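# Seat protruding drives flush and latched in tower server

## Task

For the tower server, find every drive that juts out of its bay and seat it: push it in fully so its face is flush with the faces of the two outermost drives, then close its lever until it latches (pushing the drive home before closing the lever is allowed). The server sits loose on the table. Tilting it more than a little counts as failure, and it must finish at the spot where it began. A drive counts as seated only if it stays that way once the robot lets go.

## Robot and tools

ROBOT. There are two six-joint arms, left_arm and right_arm, each ending in a two-finger parallel gripper. Their bases in the scene frame are: left_arm at (+0.039, +0.489, 0) m, quat_wxyz (+0.998, 0, 0, +0.058); right_arm at (-0.011, -0.478, 0) m, quat_wxyz (+1.000, 0, 0, -0.018).

Joint ranges in rad, base to gripper: waist -6.283 to 6.283, shoulder -2.304 to 2.304, elbow -4.224 to 0.061, forearm roll -6.283 to 6.283, wrist pitch -2.164 to 2.164, wrist roll -6.283 to 6.283.

Load limits in N m: waist 53.4, shoulder 53.4, elbow 44.5, forearm roll 24, wrist pitch 16.9, wrist roll 16.9. A carried object's weight adds to the load.

FRAMES. The scene frame's origin is on the tabletop midway between the arms. +x points out across the table, +z points up, and left_arm is on the +y side. The arm names say nothing about which side of an image things appear on.

Each gripper has its own axes. The fingers point along +z and open and close along y. The reported end_effector_position is the point between the finger pads when they are closed, about 2 cm short of the tips. Closing the fingers pushes the tips roughly 10 mm further along +z.

The wrist camera frame (wrist_camera_optical) has +z looking forward, +x to the image's right and +y down.

execute_actions. Arguments: "actions", a list holding zero or one item, and optionally "pictures" (boolean; images are included by default).
- An empty list sends nothing and returns the current state.
- {"rows": [...], "steps": n} is a motion. It has 1 to 15 rows and n of at most 15, with 15 as the default. Each step lasts 1/30 s and uses one row; if n is larger than the number of rows, the final row is reused.
- {"steps": n} on its own, with n up to 300, is a wait. It is counted from the previous result, and your reply time is included in that count.
- A call that is refused sends nothing to the robot.

ROW FORMAT. Every row, and every move target, is a single list of 14 numbers, each in [-1, 1], always covering both arms: left dx, dy, dz, rx, ry, rz, opening, then right dx, dy, dz, rx, ry, rz, opening.

dx to rz are offsets, not poses. They are expressed in that gripper's own axes. They are measured from the gripper's pose in the most recent result that showed it. In two cases they are measured instead from where the gripper is when the action starts: before any result in this scene has shown it, and in the second or later call within one reply.

Every row refers to that same reference pose. Rows do not add up. A value of 1.0 means 0.6 m for translation or 180 degrees for rotation. rx, ry, rz together form one rotation vector.

The opening value is absolute: +1 is fully open (0.084 m) and -1 is closed.

All-zero offsets pull the gripper back to its reference pose; they do not hold it still. To keep an arm parked, send in the reply's first call the offset that returns it to its wanted pose, and send zeros in later calls. Always include the opening that arm should have.

MOTION LIMITS. At each step the commanded pose is clipped to within 70 mm and 16 degrees of the gripper's measured pose. When position and orientation cannot both be reached, position wins. After the last step an arm goes on only to its last clipped pose, so compare the result with your goal and send the remainder. Elbows never quite straighten. Joint speed tops out at 3.14 rad/s.

move. Arguments: "target" (one 14-number row, with the same layout and reference as above) and "speed" (0.002 to 0.5 m/s, default 0.25; turning is capped at twice that figure in rad/s).
- Each gripper travels in a straight line toward its target and turns the shorter way. Both paths finish together, taking 0.5 to 10 s; a path that would take longer is cut off at 10 s.
- The opening is sent when the move starts.
- Paths ignore obstacles and the other arm. Grippers can lag, wander off the line, or exceed the set speed, especially when an arm is stretched out.
- The move ends once everything is still, or 5 s after the paths end.
- The result adds a "move:" line giving the ending (done, off_target, moving, held, fault) and each gripper's distance from its target. An arm not named in the ending finished normally. limits=paced means the sent pose was clipped. limits=held means some steps were blocked by a check, after which the arm may jump faster than the set speed.

wait. Argument: "seconds", 0 to 10. Nothing new is sent while the scene runs.

zoom_image. Arguments: "camera" (cam_head_left, cam_head_right, cam_left_wrist or cam_right_wrist) and "region" [x0, y0, x1, y1], in pixels of that camera's latest 896x504 image with the origin at top-left. The region can be at most 504 by 504.

read_manual. Optional argument "section", where "licences" is the only option. It returns URDF licence text and does not move anything.

finished_scene. Argument: "scene" (an integer). It closes that scene permanently and reports whether the goal was met. Replying without any tool call ends everything.

RESULTS.
- The state line shows, for each arm, the gripper's position (m), orientation quat_wxyz and velocities in the scene frame. The printed position gets less accurate at long reach.
- grip_measured is the actual finger opening on the same -1 to +1 scale. To grip something, command a value clearly below it; the larger the gap, the harder the squeeze.
- "pose unreachable" means the clearance check changed or blocked what was sent to the named arm. HELD marks steps that were not fully sent.
- A "Hand target" line shows where each arm is currently being driven.
- MOTOR HOT appears at 65 °C. At 80 °C an OVER-TEMPERATURE FAULT brakes that arm until it cools.
- TORQUE FAULT: if a joint hits its load limit, the arm stops, backs that joint off slightly, pauses 10 s and drops the rest of the call.

The simulation keeps running while you think and write. Images come from cam_head_left, cam_head_right, cam_left_wrist and cam_right_wrist, all 896x504. Their calibration can be somewhat off.

CAUTIONS.
- Contact force grows with speed and with how far the target lies beyond the point of contact. Approach drives and levers slowly, with targets only slightly past contact.
- The server is free on the table, so pushes can slide or tip it. Keep forces modest and consider steadying it with the other arm.
- Keep the arms from striking or pressing on each other.
- Do not knock anything off the table, and avoid drops, slams and hard hits.
- Release the drives so they stay seated on their own.

Each tool is called after "Emit:" by a JSON object that holds its "op" and its "data".

## Session

Emit:
{"op": "execute_actions", "data": {"actions": []}}

Scene clock: 0.00 s of 15600.00 s.
left_arm: end_effector_position=(+0.3545, +0.4172, +0.3399) grip_measured=+1.00 end_effector_quat_wxyz=(-0.344, -0.455, -0.541, +0.618) end_effector_velocity=(+0.000, -0.000, -0.000) end_effector_angular_velocity=(-0.000, +0.001, +0.000) | right_arm: end_effector_position=(+0.1552, -0.7575, +0.1948) grip_measured=+1.00 end_effector_quat_wxyz=(+0.018, +0.812, -0.272, -0.516) end_effector_velocity=(+0.000, +0.000, -0.000) end_effector_angular_velocity=(-0.000, -0.000, +0.001)
Joint positions: left_arm=[ 0.319 -0.414 -0.642 -0.958 -1.704 -0.55   0.084] | right_arm=[-0.705 -0.657 -0.953 -0.407 -1.354  0.226  0.084]
Joint velocities: left_arm=[ 0.    -0.001  0.    -0.     0.    -0.     0.   ] | right_arm=[ 0.    -0.     0.    -0.     0.001  0.     0.   ]
Hand target (left_arm): +0.354, +0.417, +0.340; -0.344, -0.455, -0.541, +0.618
Hand target (right_arm): +0.155, -0.758, +0.195; +0.018, +0.812, -0.272, -0.516

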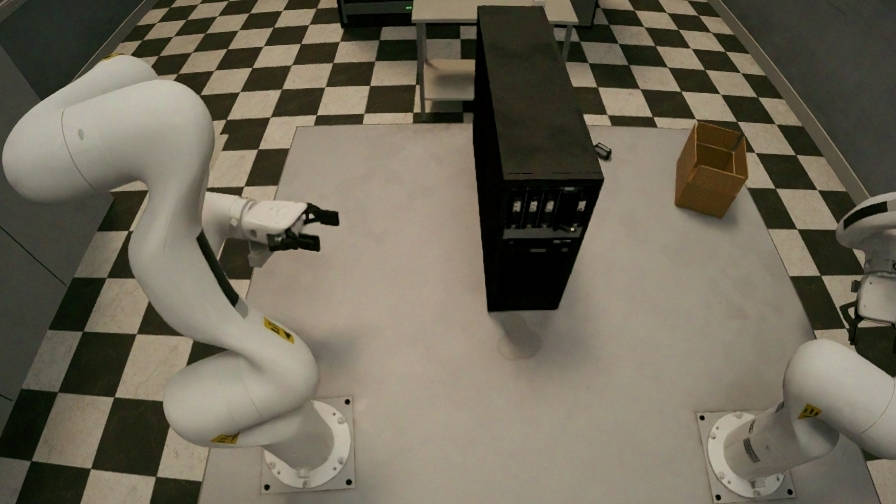

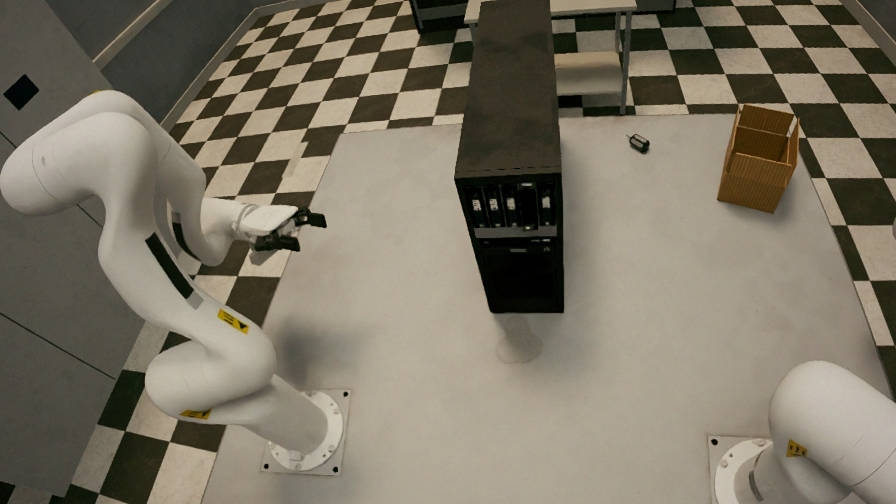

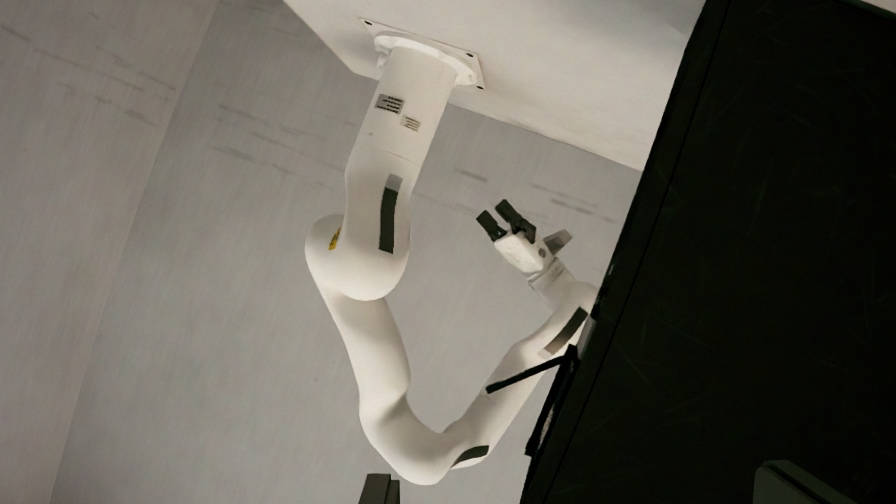

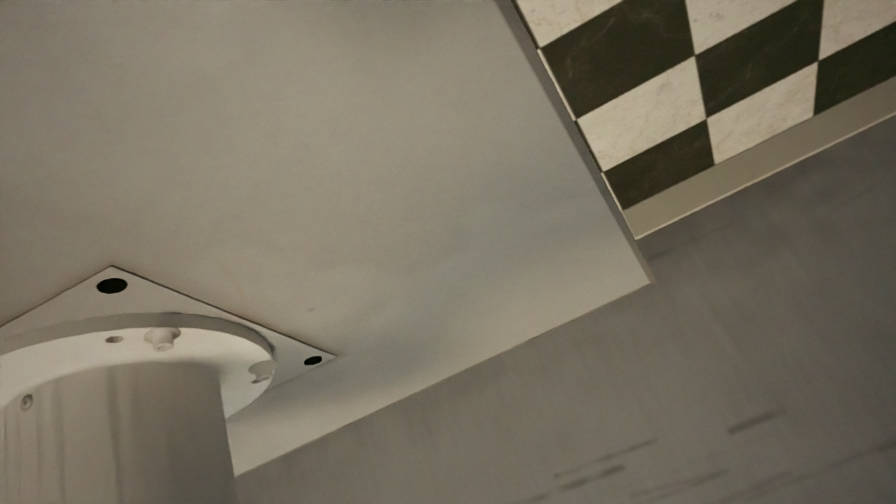

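Emit:
{"op": "zoom_image", "data": {"camera": "cam_head_left", "region": [480, 160, 620, 260]}}

Emit:
{"op": "zoom_image", "data": {"camera": "cam_head_right", "region": [440, 160, 580, 260]}}

Region (480, 160, 620, 260) of cam_head_left's 896x504 image, scaled by 3.600, with more detail than that image has; it fills the top 360 rows of this view, and the rest is white.

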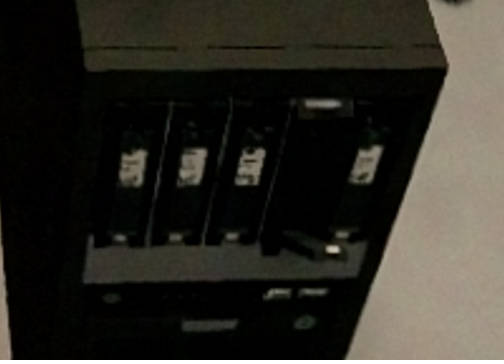

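Region (440, 160, 580, 260) of cam_head_right's 896x504 image, scaled by 3.600, with more detail than that image has; it fills the top 360 rows of this view, and the rest is white.

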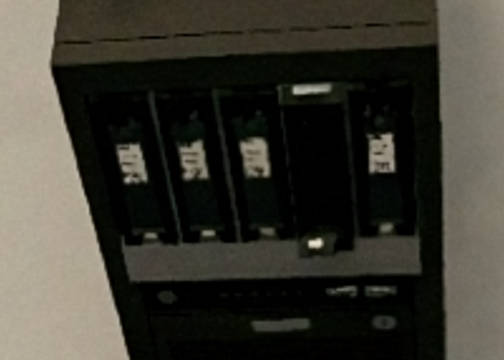

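Emit:
{"op": "move", "data": {"target": [0,0,0,0,0,0,1, -0.5103,-0.4065,-0.2742,0.1816,0.832,-0.159,1], "speed": 0.3}}

Scene clock: 21.27 s of 15600.00 s.
left_arm: end_effector_position=(+0.3545, +0.4172, +0.3399) grip_measured=+1.00 end_effector_quat_wxyz=(-0.344, -0.455, -0.541, +0.618) end_effector_velocity=(-0.000, -0.000, +0.000) end_effector_angular_velocity=(+0.000, -0.001, +0.000) | right_arm: end_effector_position=(+0.2992, -0.4514, +0.4549) grip_measured=+1.00 end_effector_quat_wxyz=(-0.027, +0.740, +0.019, +0.672) end_effector_velocity=(+0.002, +0.001, +0.001) end_effector_angular_velocity=(+0.001, -0.008, -0.010)
Joint positions: left_arm=[ 0.319 -0.414 -0.642 -0.958 -1.704 -0.55   0.084] | right_arm=[ 0.185  1.368  0.057  0.47   0.184 -0.441  0.084]
Joint velocities: left_arm=[-0.     0.     0.    -0.     0.     0.001 -0.   ] | right_arm=[ 0.052 -0.018  0.001  0.238  0.051 -0.225  0.   ]
Hand target (left_arm): +0.354, +0.417, +0.340; -0.344, -0.455, -0.541, +0.618
Hand target (right_arm): +0.299, -0.451, +0.454; -0.027, +0.740, +0.019, +0.672
Off the commanded pose (left_arm): 0.000 m, 0 deg.
Off the commanded pose (right_arm): 0.005 m, 7 deg.
joint sent to its limit (right arm) — the command would take joint 3 (elbow) past its upper limit, so that joint was sent only as far as its limit.
After step 90, 13.20 s passed at rest.
move: off_target (right_arm)
camera_calibration (this result's frames):
cam_left_wrist: T_world_to_cam=[[0.912675, -0.17073, -0.371315, -0.0919648], [0.371293, -0.0332728, 0.927919, -0.373319], [-0.170778, -0.984756, 0.0330235, 0.591654], [0, 0, 0, 1]] pos_world=[0.323587, 0.554513, 0.292724]
cam_right_wrist: T_world_to_cam=[[0.0548668, -0.998491, 0.00243992, -0.438638], [-0.100361, -0.00794602, -0.994919, 0.543814], [0.993437, 0.0543432, -0.100646, -0.092], [0, 0, 0, 1]] pos_world=[0.170041, -0.428655, 0.532862]

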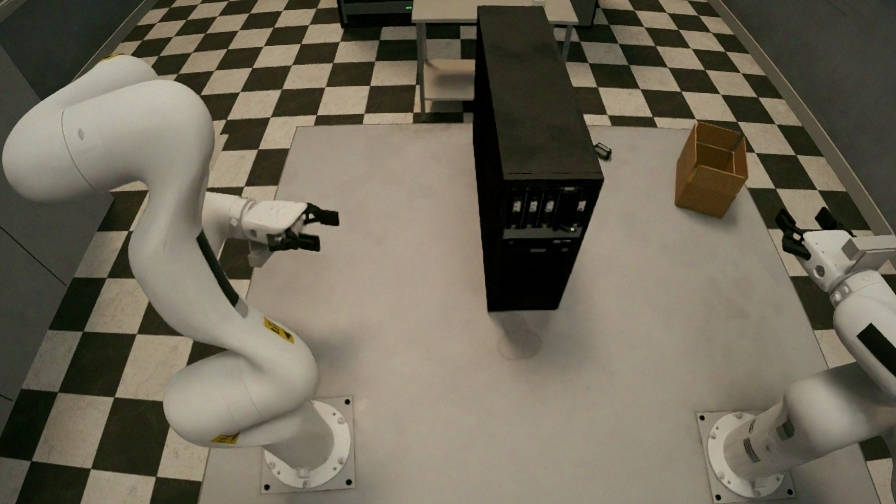

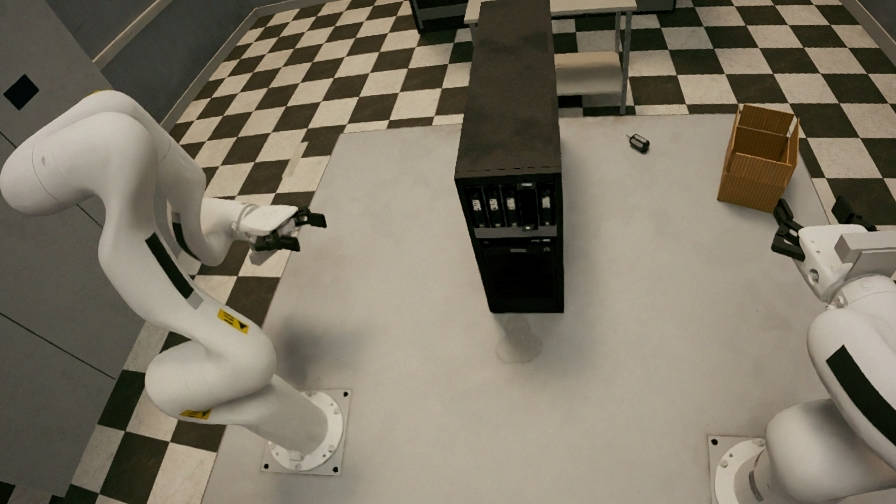

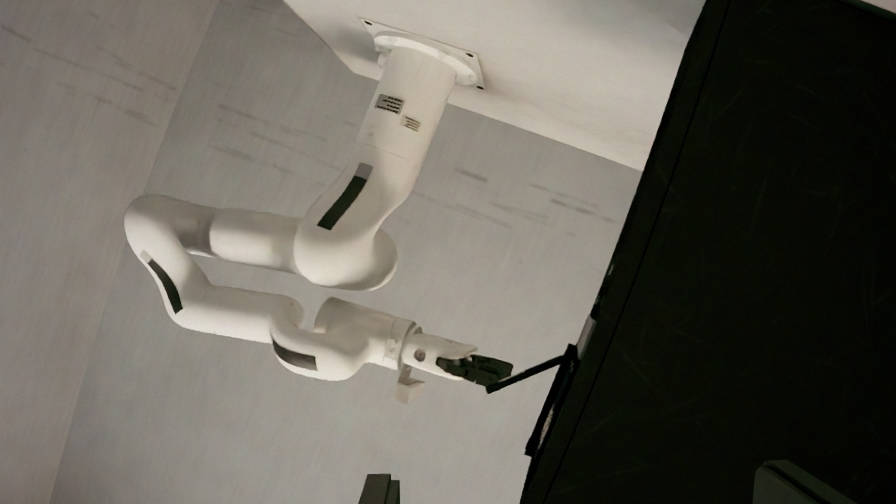

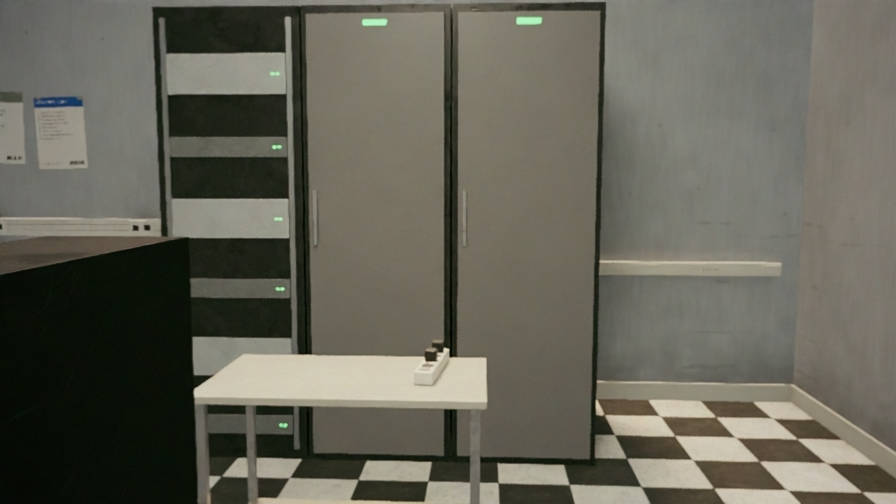

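Emit:
{"op": "move", "data": {"target": [0,0,0,0,0,0,1, -0.1585,-0.7017,-0.2398,-0.0207,0.0306,-0.0036,1], "speed": 0.3}}

Scene clock: 26.93 s of 15600.00 s.
left_arm: end_effector_position=(+0.3545, +0.4172, +0.3399) grip_measured=+1.00 end_effector_quat_wxyz=(-0.344, -0.455, -0.541, +0.618) end_effector_velocity=(+0.000, -0.000, +0.000) end_effector_angular_velocity=(-0.000, +0.001, +0.001) | right_arm: end_effector_position=(+0.1188, -0.0400, +0.3781) grip_measured=+1.00 end_effector_quat_wxyz=(-0.001, +0.709, -0.001, +0.705) end_effector_velocity=(-0.000, +0.000, -0.000) end_effector_angular_velocity=(+0.000, -0.003, -0.008)
Joint positions: left_arm=[ 0.319 -0.414 -0.642 -0.958 -1.704 -0.55   0.084] | right_arm=[ 1.862 -0.413 -0.788  1.812  1.657 -0.361  0.084]
Joint velocities: left_arm=[ 0.    -0.     0.    -0.001 -0.    -0.    -0.   ] | right_arm=[-0.001 -0.007 -0.007  0.006  0.005  0.001 -0.   ]
Hand target (left_arm): +0.354, +0.417, +0.340; -0.344, -0.455, -0.541, +0.618
Hand target (right_arm): +0.119, -0.040, +0.378; -0.001, +0.709, -0.001, +0.705
Off the commanded pose (left_arm): 0.000 m, 0 deg.
Off the commanded pose (right_arm): 0.002 m, 0 deg.
move: done; limits=paced
camera_calibration (this result's frames):
cam_left_wrist: T_world_to_cam=[[0.912675, -0.17073, -0.371315, -0.0919649], [0.371293, -0.033273, 0.92792, -0.373319], [-0.170778, -0.984756, 0.0330234, 0.591655], [0, 0, 0, 1]] pos_world=[0.323587, 0.554513, 0.292724]
cam_right_wrist: T_world_to_cam=[[-0.0109374, -0.999851, 0.0133811, -0.0141305], [-0.0124962, -0.0132442, -0.999834, 0.443797], [0.999862, -0.0111028, -0.0123495, 0.0203243], [0, 0, 0, 1]] pos_world=[-0.0149302, -0.00802494, 0.444164]

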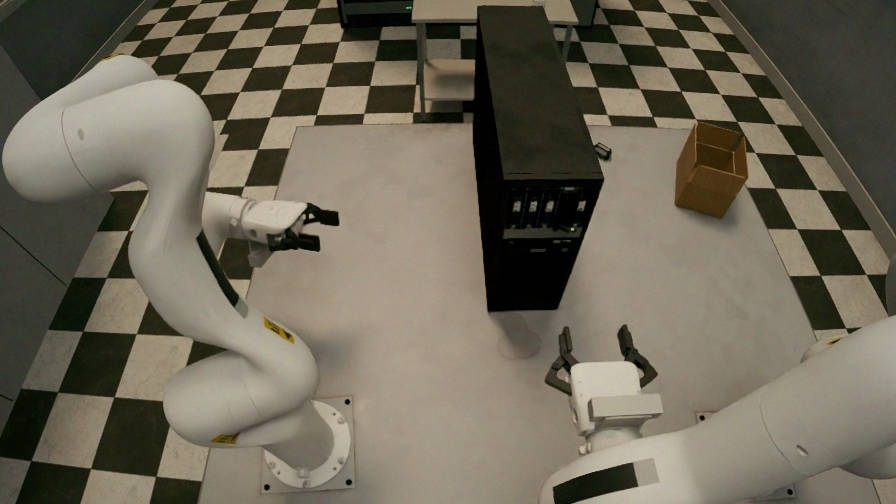

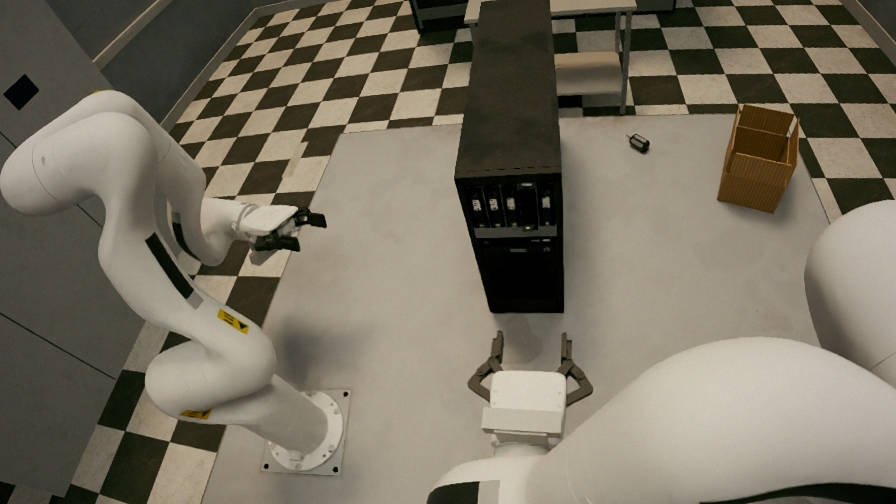

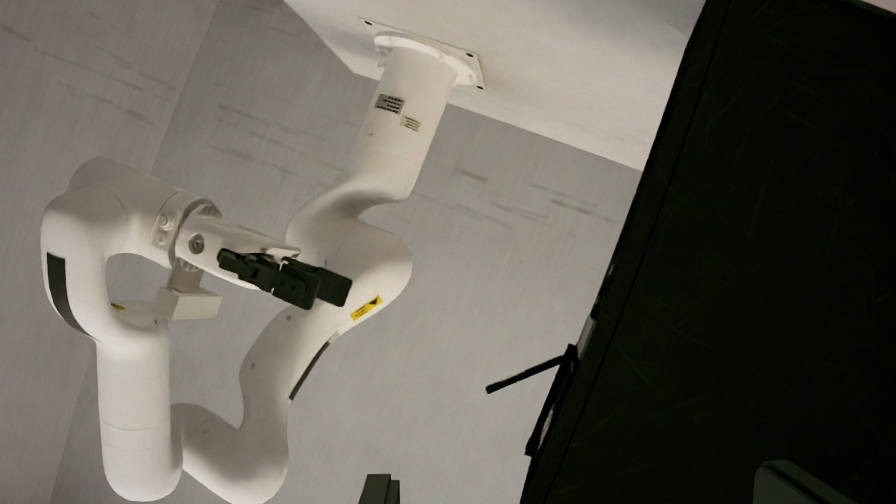

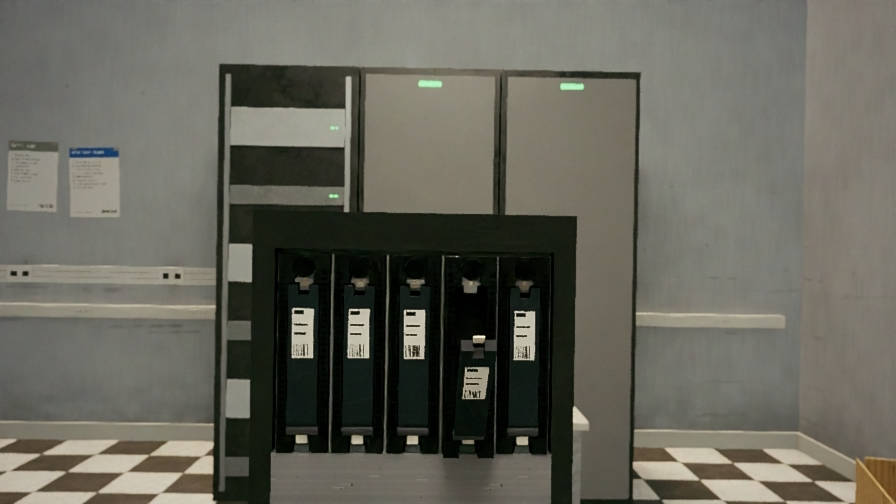

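Emit:
{"op": "move", "data": {"target": [-0.425,0.133,0.586,-0.137,0.481,0.043,-1, 0.07,-0.033,0.202,0,0,0,-1], "speed": 0.3}}

Scene clock: 41.07 s of 15600.00 s.
left_arm: end_effector_position=(+0.4514, +0.0406, +0.5495) grip_measured=-1.00 end_effector_quat_wxyz=(+0.000, +0.706, +0.708, +0.001) end_effector_velocity=(+0.000, -0.002, +0.000) end_effector_angular_velocity=(+0.008, +0.002, -0.000) | right_arm: end_effector_position=(+0.2404, -0.0198, +0.4196) grip_measured=-1.00 end_effector_quat_wxyz=(-0.001, +0.709, -0.001, +0.705) end_effector_velocity=(+0.000, +0.000, +0.000) end_effector_angular_velocity=(+0.001, +0.000, -0.000)
Joint positions: left_arm=[-0.943 -0.434 -1.836  0.001 -1.401 -2.4    0.   ] | right_arm=[ 1.591 -0.34  -0.813  1.559  1.559 -0.471  0.   ]
Joint velocities: left_arm=[-0.003 -0.01  -0.014  0.004 -0.011 -0.004  0.   ] | right_arm=[-0.001 -0.    -0.    -0.001 -0.     0.     0.   ]
Hand target (left_arm): +0.451, +0.040, +0.549; -0.000, +0.706, +0.708, +0.001
Hand target (right_arm): +0.240, -0.020, +0.420; -0.001, +0.709, -0.001, +0.705
Off the commanded pose (left_arm): 0.001 m, 0 deg.
Off the commanded pose (right_arm): 0.001 m, 0 deg.
After step 90, 7.97 s passed at rest.
move: done
camera_calibration (this result's frames):
cam_left_wrist: T_world_to_cam=[[0.999805, 0.0185593, 0.00667869, -0.421623], [0.0183003, -0.999149, 0.0369534, 0.0718817], [0.00735884, -0.036824, -0.999295, 0.678742], [0, 0, 0, 1]] pos_world=[0.41523, 0.10464, 0.678422]
cam_right_wrist: T_world_to_cam=[[-0.0109981, -0.999855, 0.0130242, 0.00693815], [-0.0112969, -0.0128999, -0.999853, 0.486879], [0.999876, -0.0111436, -0.0111534, -0.101033], [0, 0, 0, 1]] pos_world=[0.106597, 0.012092, 0.48559]

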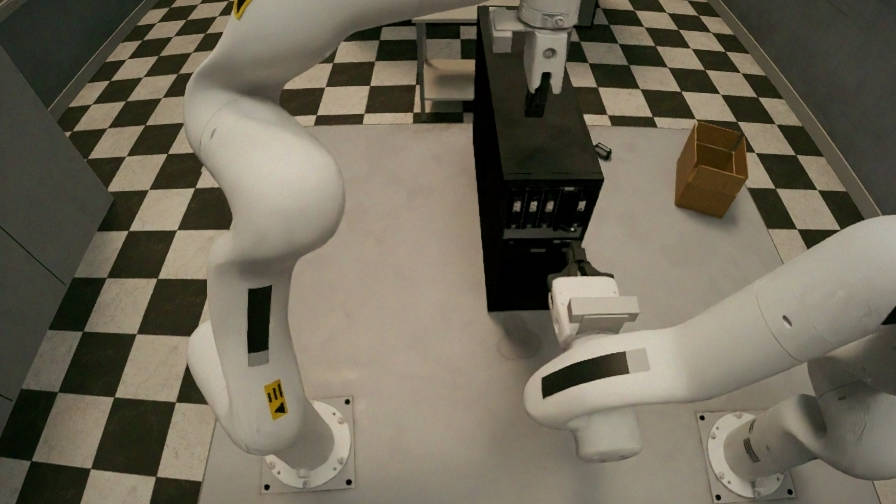

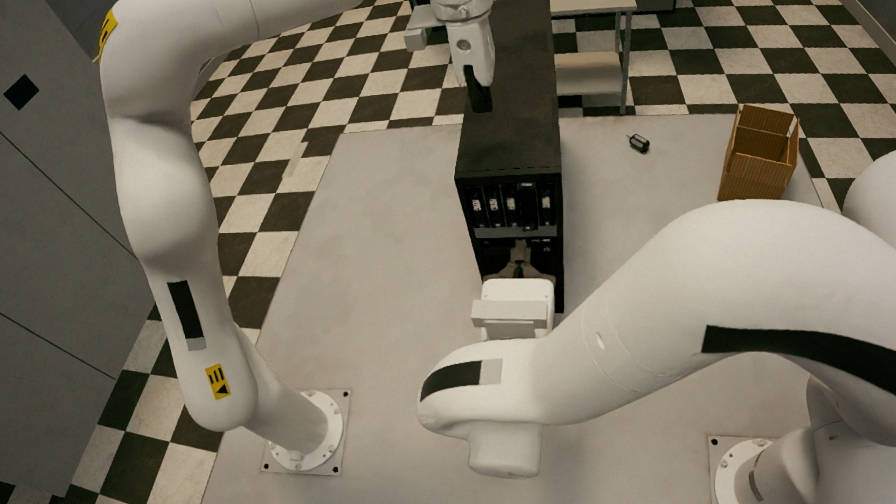

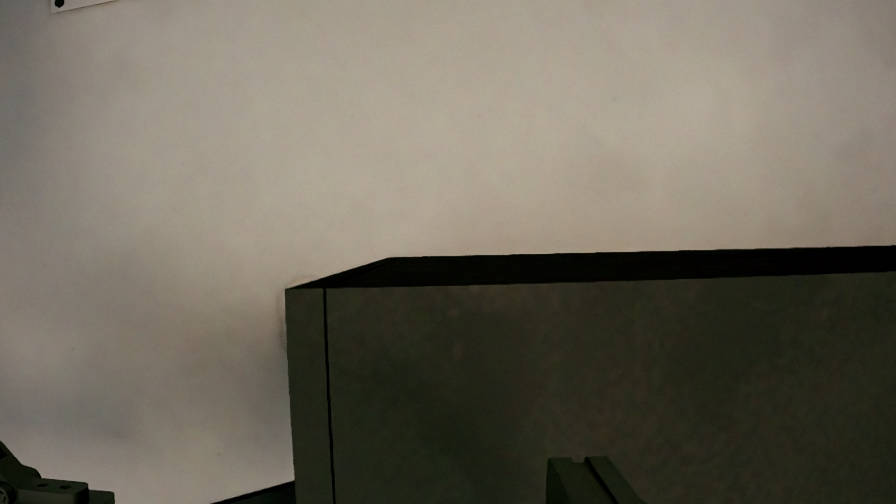

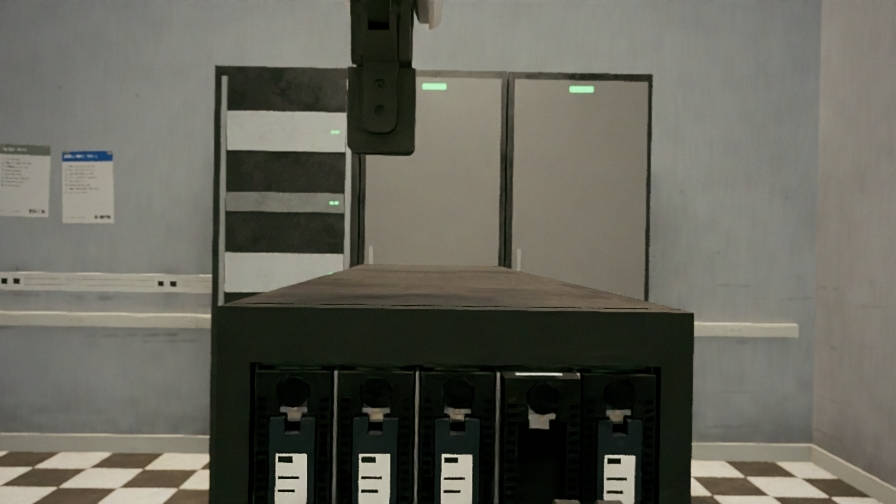

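Emit:
{"op": "move", "data": {"target": [0,0,0.115,0,0,0,-1, 0,0,0.1,0,0,0,-1], "speed": 0.05}}

Scene clock: 44.87 s of 15600.00 s.
left_arm: end_effector_position=(+0.4513, +0.0406, +0.4817) grip_measured=-1.00 end_effector_quat_wxyz=(+0.001, +0.706, +0.708, +0.000) end_effector_velocity=(-0.000, +0.000, -0.001) end_effector_angular_velocity=(+0.000, +0.000, +0.001) | right_arm: end_effector_position=(+0.3002, -0.0200, +0.4247) grip_measured=-1.00 end_effector_quat_wxyz=(-0.001, +0.703, -0.004, +0.711) end_effector_velocity=(+0.003, -0.001, +0.002) end_effector_angular_velocity=(-0.002, -0.011, -0.006)
Joint positions: left_arm=[-0.943 -0.415 -1.659  0.001 -1.242 -2.4    0.   ] | right_arm=[ 1.462 -0.35  -0.83   1.441  1.516 -0.469  0.   ]
Joint velocities: left_arm=[ 0.     0.     0.003 -0.     0.002 -0.001  0.   ] | right_arm=[-0.006 -0.005 -0.003 -0.005  0.01  -0.001  0.   ]
Hand target (left_arm): +0.451, +0.041, +0.480; +0.000, +0.706, +0.708, +0.001
Hand target (right_arm): +0.300, -0.020, +0.420; -0.001, +0.709, -0.001, +0.706
Off the commanded pose (left_arm): 0.001 m, 0 deg.
Off the commanded pose (right_arm): 0.005 m, 1 deg.
move: off_target (right_arm)
camera_calibration (this result's frames):
cam_left_wrist: T_world_to_cam=[[0.999805, 0.0182904, 0.00745652, -0.421485], [0.0179949, -0.999118, 0.0379268, 0.0740177], [0.00814364, -0.0377853, -0.999253, 0.610687], [0, 0, 0, 1]] pos_world=[0.415097, 0.104737, 0.610566]
cam_right_wrist: T_world_to_cam=[[-0.0160757, -0.99983, 0.00903755, 0.0106117], [0.00505619, -0.00911989, -0.999946, 0.487771], [0.999858, -0.0160291, 0.00520194, -0.167743], [0, 0, 0, 1]] pos_world=[0.165423, 0.0123696, 0.488521]

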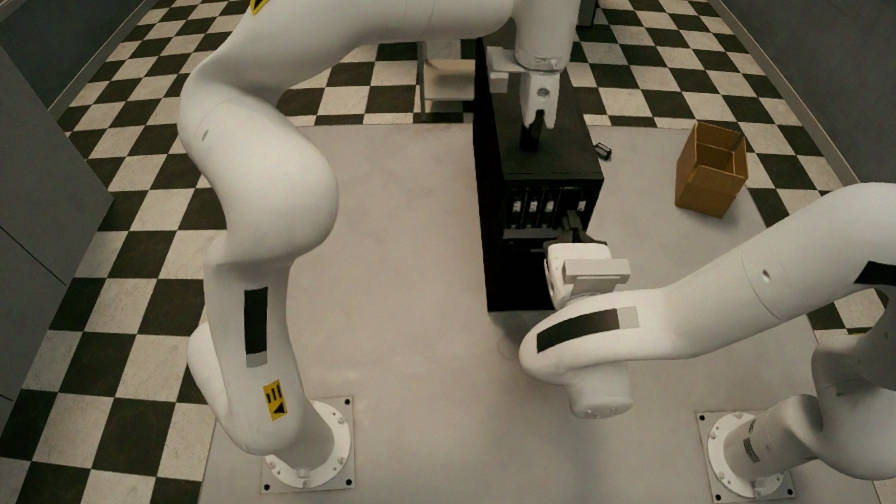

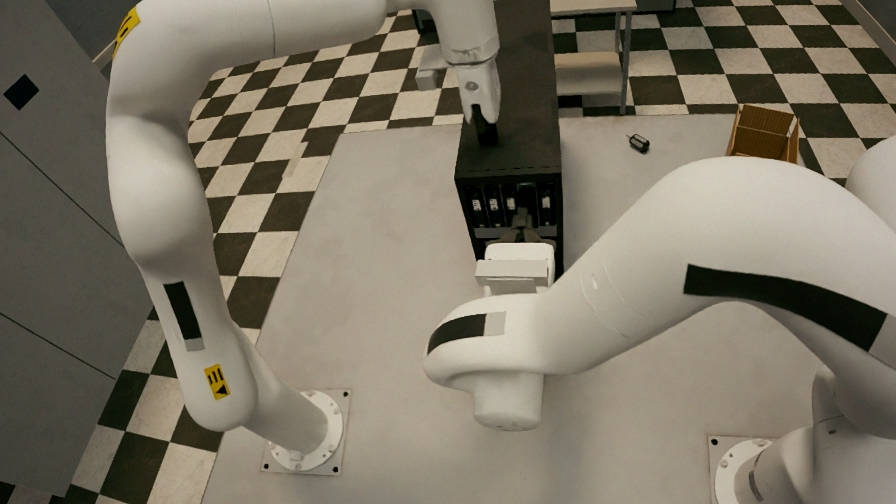

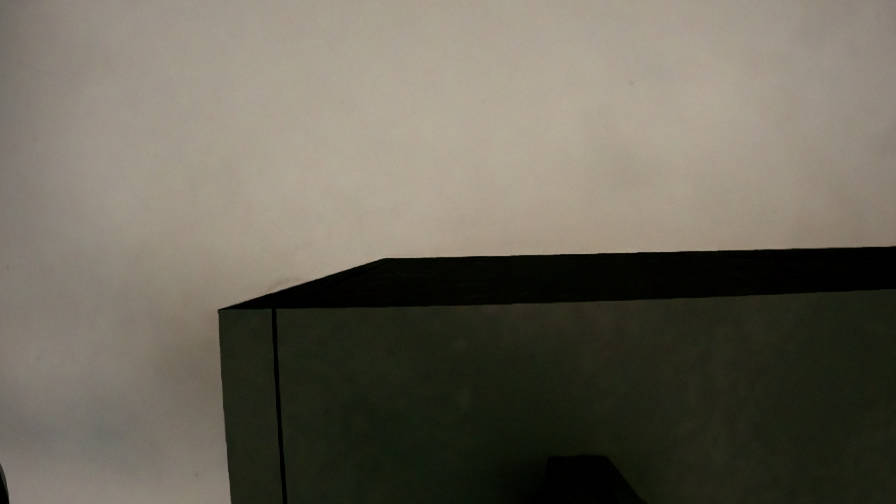

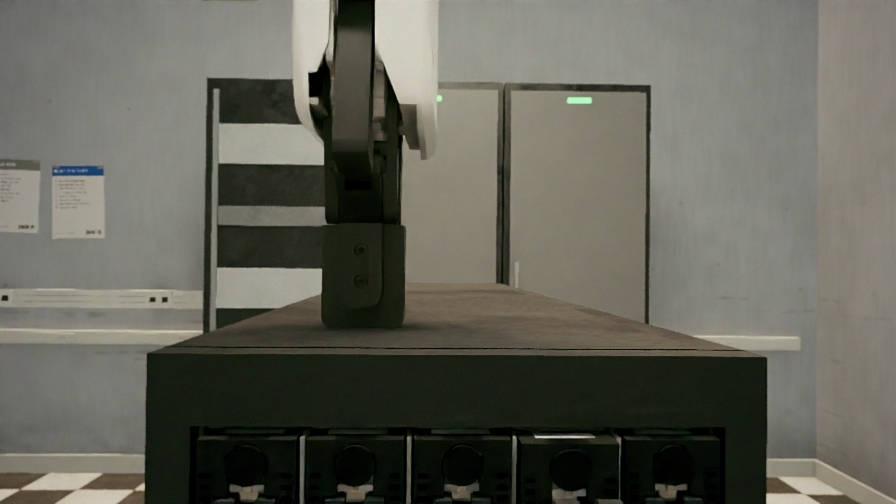

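Emit:
{"op": "move", "data": {"target": [0,0,0.02,0,0,0,-1, 0,0,0.067,0,0,0,-1], "speed": 0.04}}

Scene clock: 47.83 s of 15600.00 s.
left_arm: end_effector_position=(+0.4513, +0.0406, +0.4804) grip_measured=-1.00 end_effector_quat_wxyz=(+0.007, +0.706, +0.708, +0.000) end_effector_velocity=(+0.000, -0.000, -0.000) end_effector_angular_velocity=(+0.000, +0.000, -0.001) | right_arm: end_effector_position=(+0.3405, -0.0204, +0.4366) grip_measured=-1.00 end_effector_quat_wxyz=(-0.001, +0.692, -0.011, +0.722) end_effector_velocity=(+0.002, -0.000, +0.000) end_effector_angular_velocity=(+0.001, -0.001, -0.001)
Joint positions: left_arm=[-0.943 -0.407 -1.645  0.001 -1.224 -2.4    0.   ] | right_arm=[ 1.377 -0.361 -0.86   1.363  1.506 -0.47   0.   ]
Joint velocities: left_arm=[-0.    -0.     0.    -0.     0.     0.001  0.   ] | right_arm=[-0.003 -0.    -0.001 -0.002 -0.     0.     0.   ]
Hand target (left_arm): +0.451, +0.041, +0.470; +0.001, +0.706, +0.708, +0.000
Hand target (right_arm): +0.340, -0.020, +0.425; -0.001, +0.703, -0.004, +0.711
Off the commanded pose (left_arm): 0.011 m, 1 deg.
Off the commanded pose (right_arm): 0.012 m, 2 deg.
move: off_target (left_arm, right_arm)
camera_calibration (this result's frames):
cam_left_wrist: T_world_to_cam=[[0.999707, 0.0183604, 0.0157855, -0.425412], [0.0175949, -0.998724, 0.0473386, 0.0697158], [0.0166345, -0.047047, -0.998754, 0.605623], [0, 0, 0, 1]] pos_world=[0.413987, 0.10593, 0.608284]
cam_right_wrist: T_world_to_cam=[[-0.0264673, -0.999647, -0.00225583, 0.0192082], [0.0354577, 0.0013164, -0.99937, 0.489132], [0.999021, -0.0265307, 0.0354103, -0.221286], [0, 0, 0, 1]] pos_world=[0.204234, 0.0126867, 0.496703]

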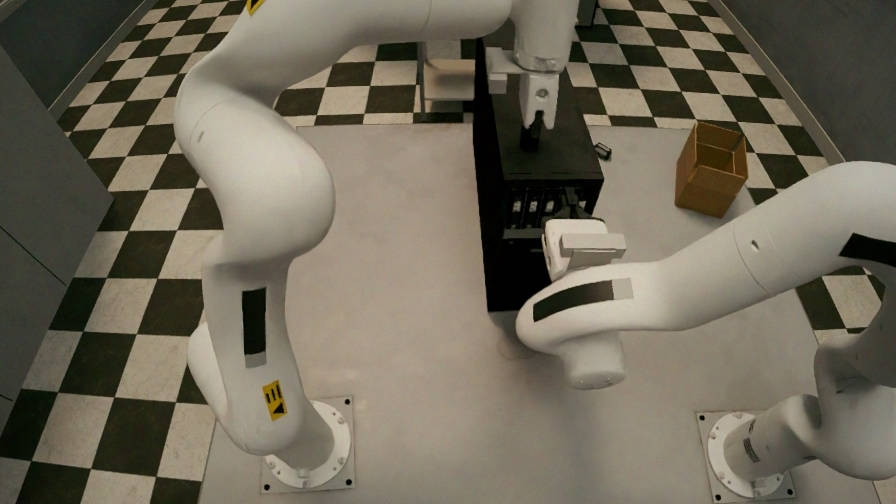

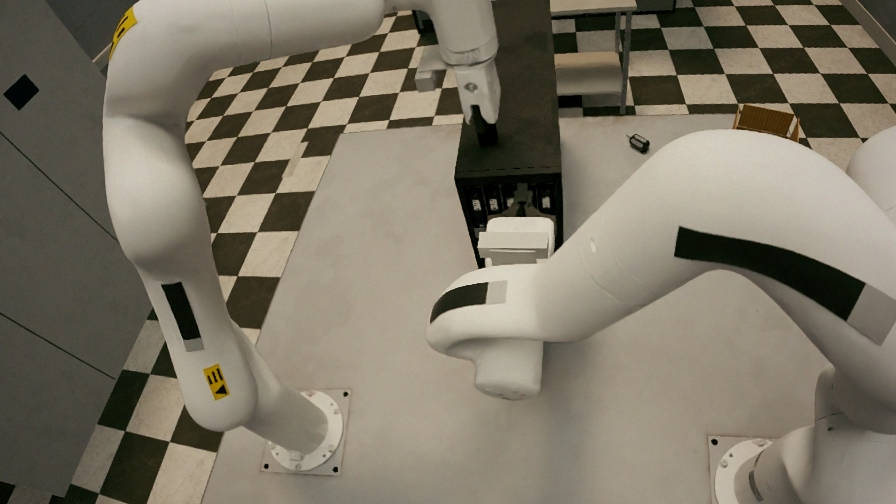

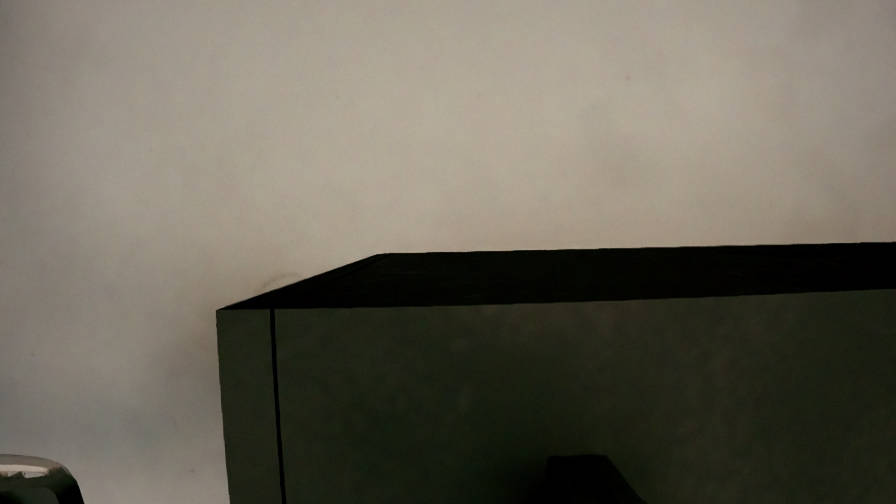

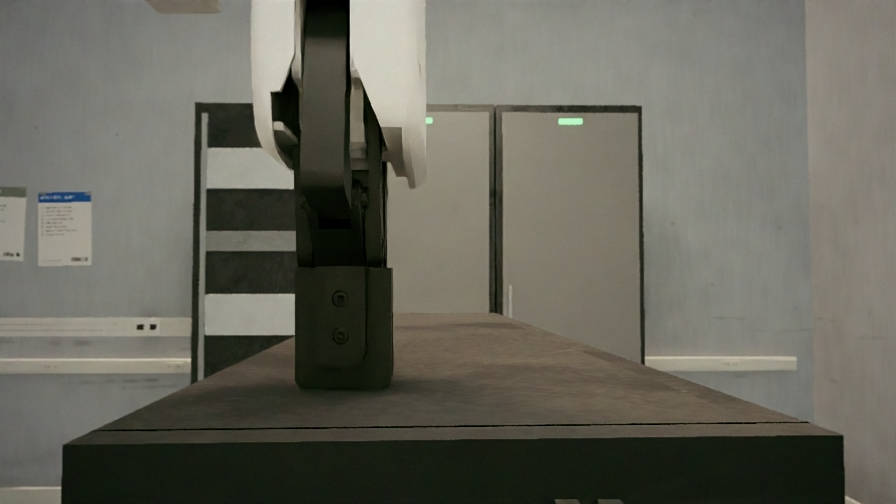

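Emit:
{"op": "move", "data": {"target": [0,0,0.018,0,0,0,-1, -0.09,0,-0.33,0,0.012,0,-1], "speed": 0.25}}

Scene clock: 50.53 s of 15600.00 s.
left_arm: end_effector_position=(+0.4512, +0.0407, +0.4804) grip_measured=-1.00 end_effector_quat_wxyz=(+0.013, +0.706, +0.708, -0.000) end_effector_velocity=(-0.000, -0.000, +0.001) end_effector_angular_velocity=(-0.001, -0.000, -0.001) | right_arm: end_effector_position=(+0.1448, -0.0171, +0.3743) grip_measured=-1.00 end_effector_quat_wxyz=(-0.001, +0.679, -0.011, +0.734) end_effector_velocity=(-0.003, +0.000, -0.001) end_effector_angular_velocity=(-0.001, -0.000, +0.002)
Joint positions: left_arm=[-0.943 -0.398 -1.633  0.001 -1.209 -2.4    0.   ] | right_arm=[ 1.793 -0.502 -0.846  1.736  1.712 -0.323  0.   ]
Joint velocities: left_arm=[-0.     0.    -0.001 -0.001 -0.     0.001  0.   ] | right_arm=[ 0.006 -0.002 -0.001  0.004  0.001  0.001  0.   ]
Hand target (left_arm): +0.451, +0.041, +0.470; +0.007, +0.706, +0.708, +0.000
Hand target (right_arm): +0.144, -0.017, +0.374; -0.001, +0.679, -0.011, +0.734
Off the commanded pose (left_arm): 0.011 m, 1 deg.
Off the commanded pose (right_arm): 0.001 m, 0 deg.
move: off_target (left_arm)
camera_calibration (this result's frames):
cam_left_wrist: T_world_to_cam=[[0.999553, 0.018502, 0.0234884, -0.428921], [0.017162, -0.998282, 0.0560234, 0.0658574], [0.0244846, -0.0555952, -0.998153, 0.602158], [0, 0, 0, 1]] pos_world=[0.412855, 0.107157, 0.607431]
cam_right_wrist: T_world_to_cam=[[-0.0270859, -0.99963, -0.00253769, 0.0173442], [0.0711654, 0.000603894, -0.997464, 0.427894], [0.997097, -0.0271979, 0.0711227, -0.036564], [0, 0, 0, 1]] pos_world=[0.00647637, 0.0160849, 0.429454]

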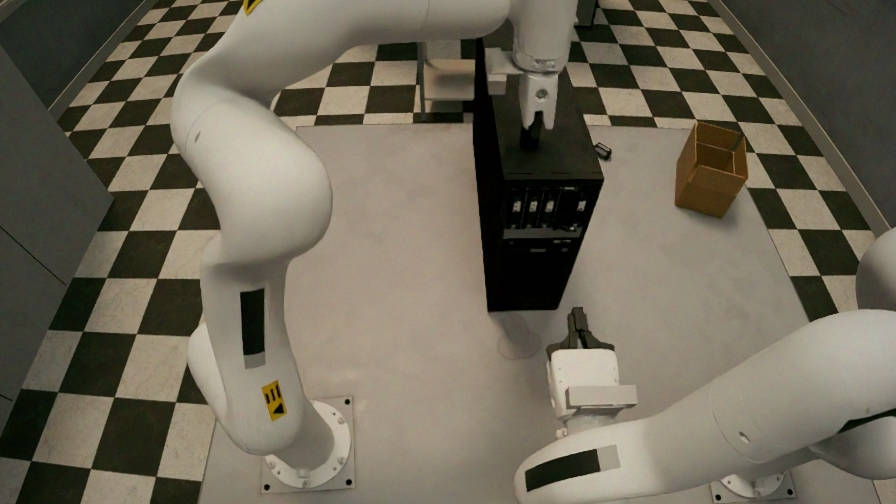

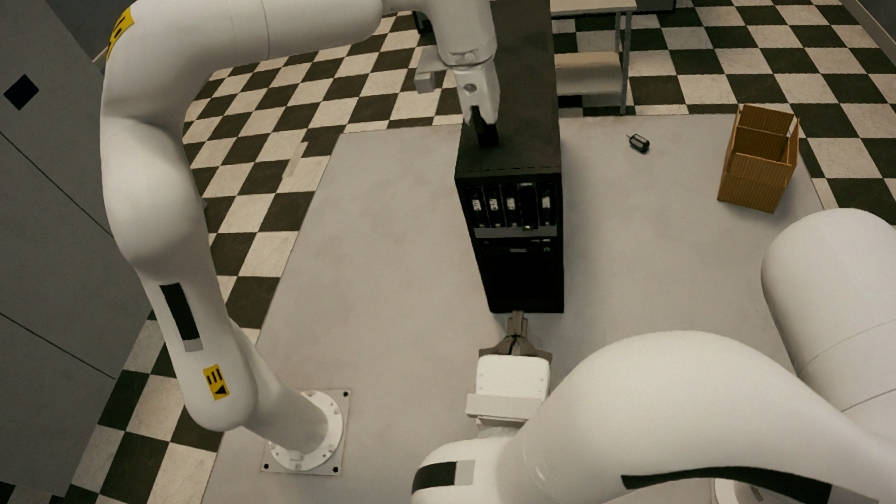

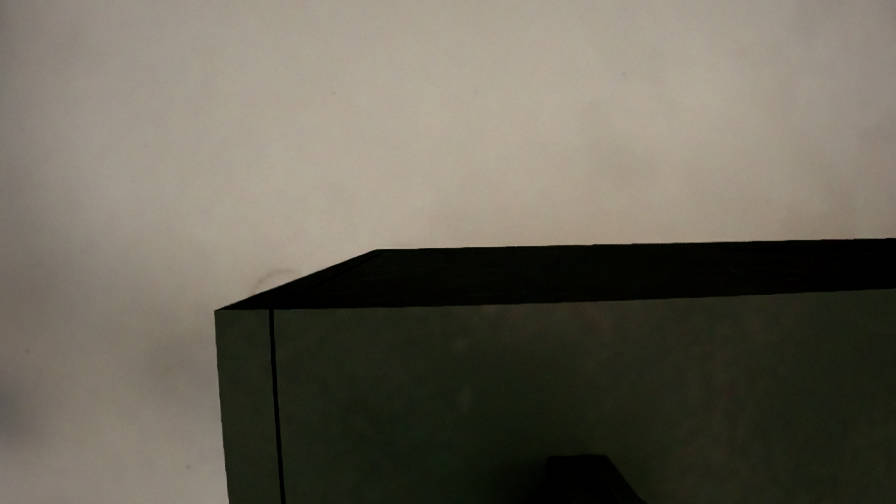

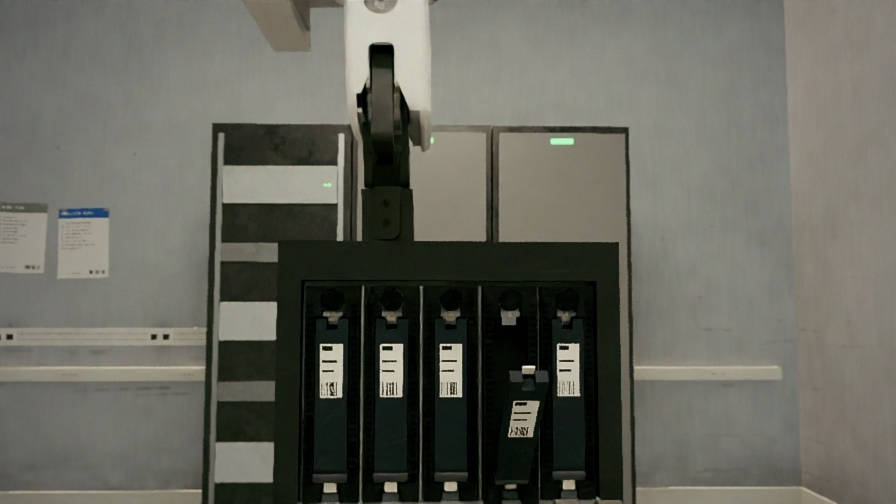

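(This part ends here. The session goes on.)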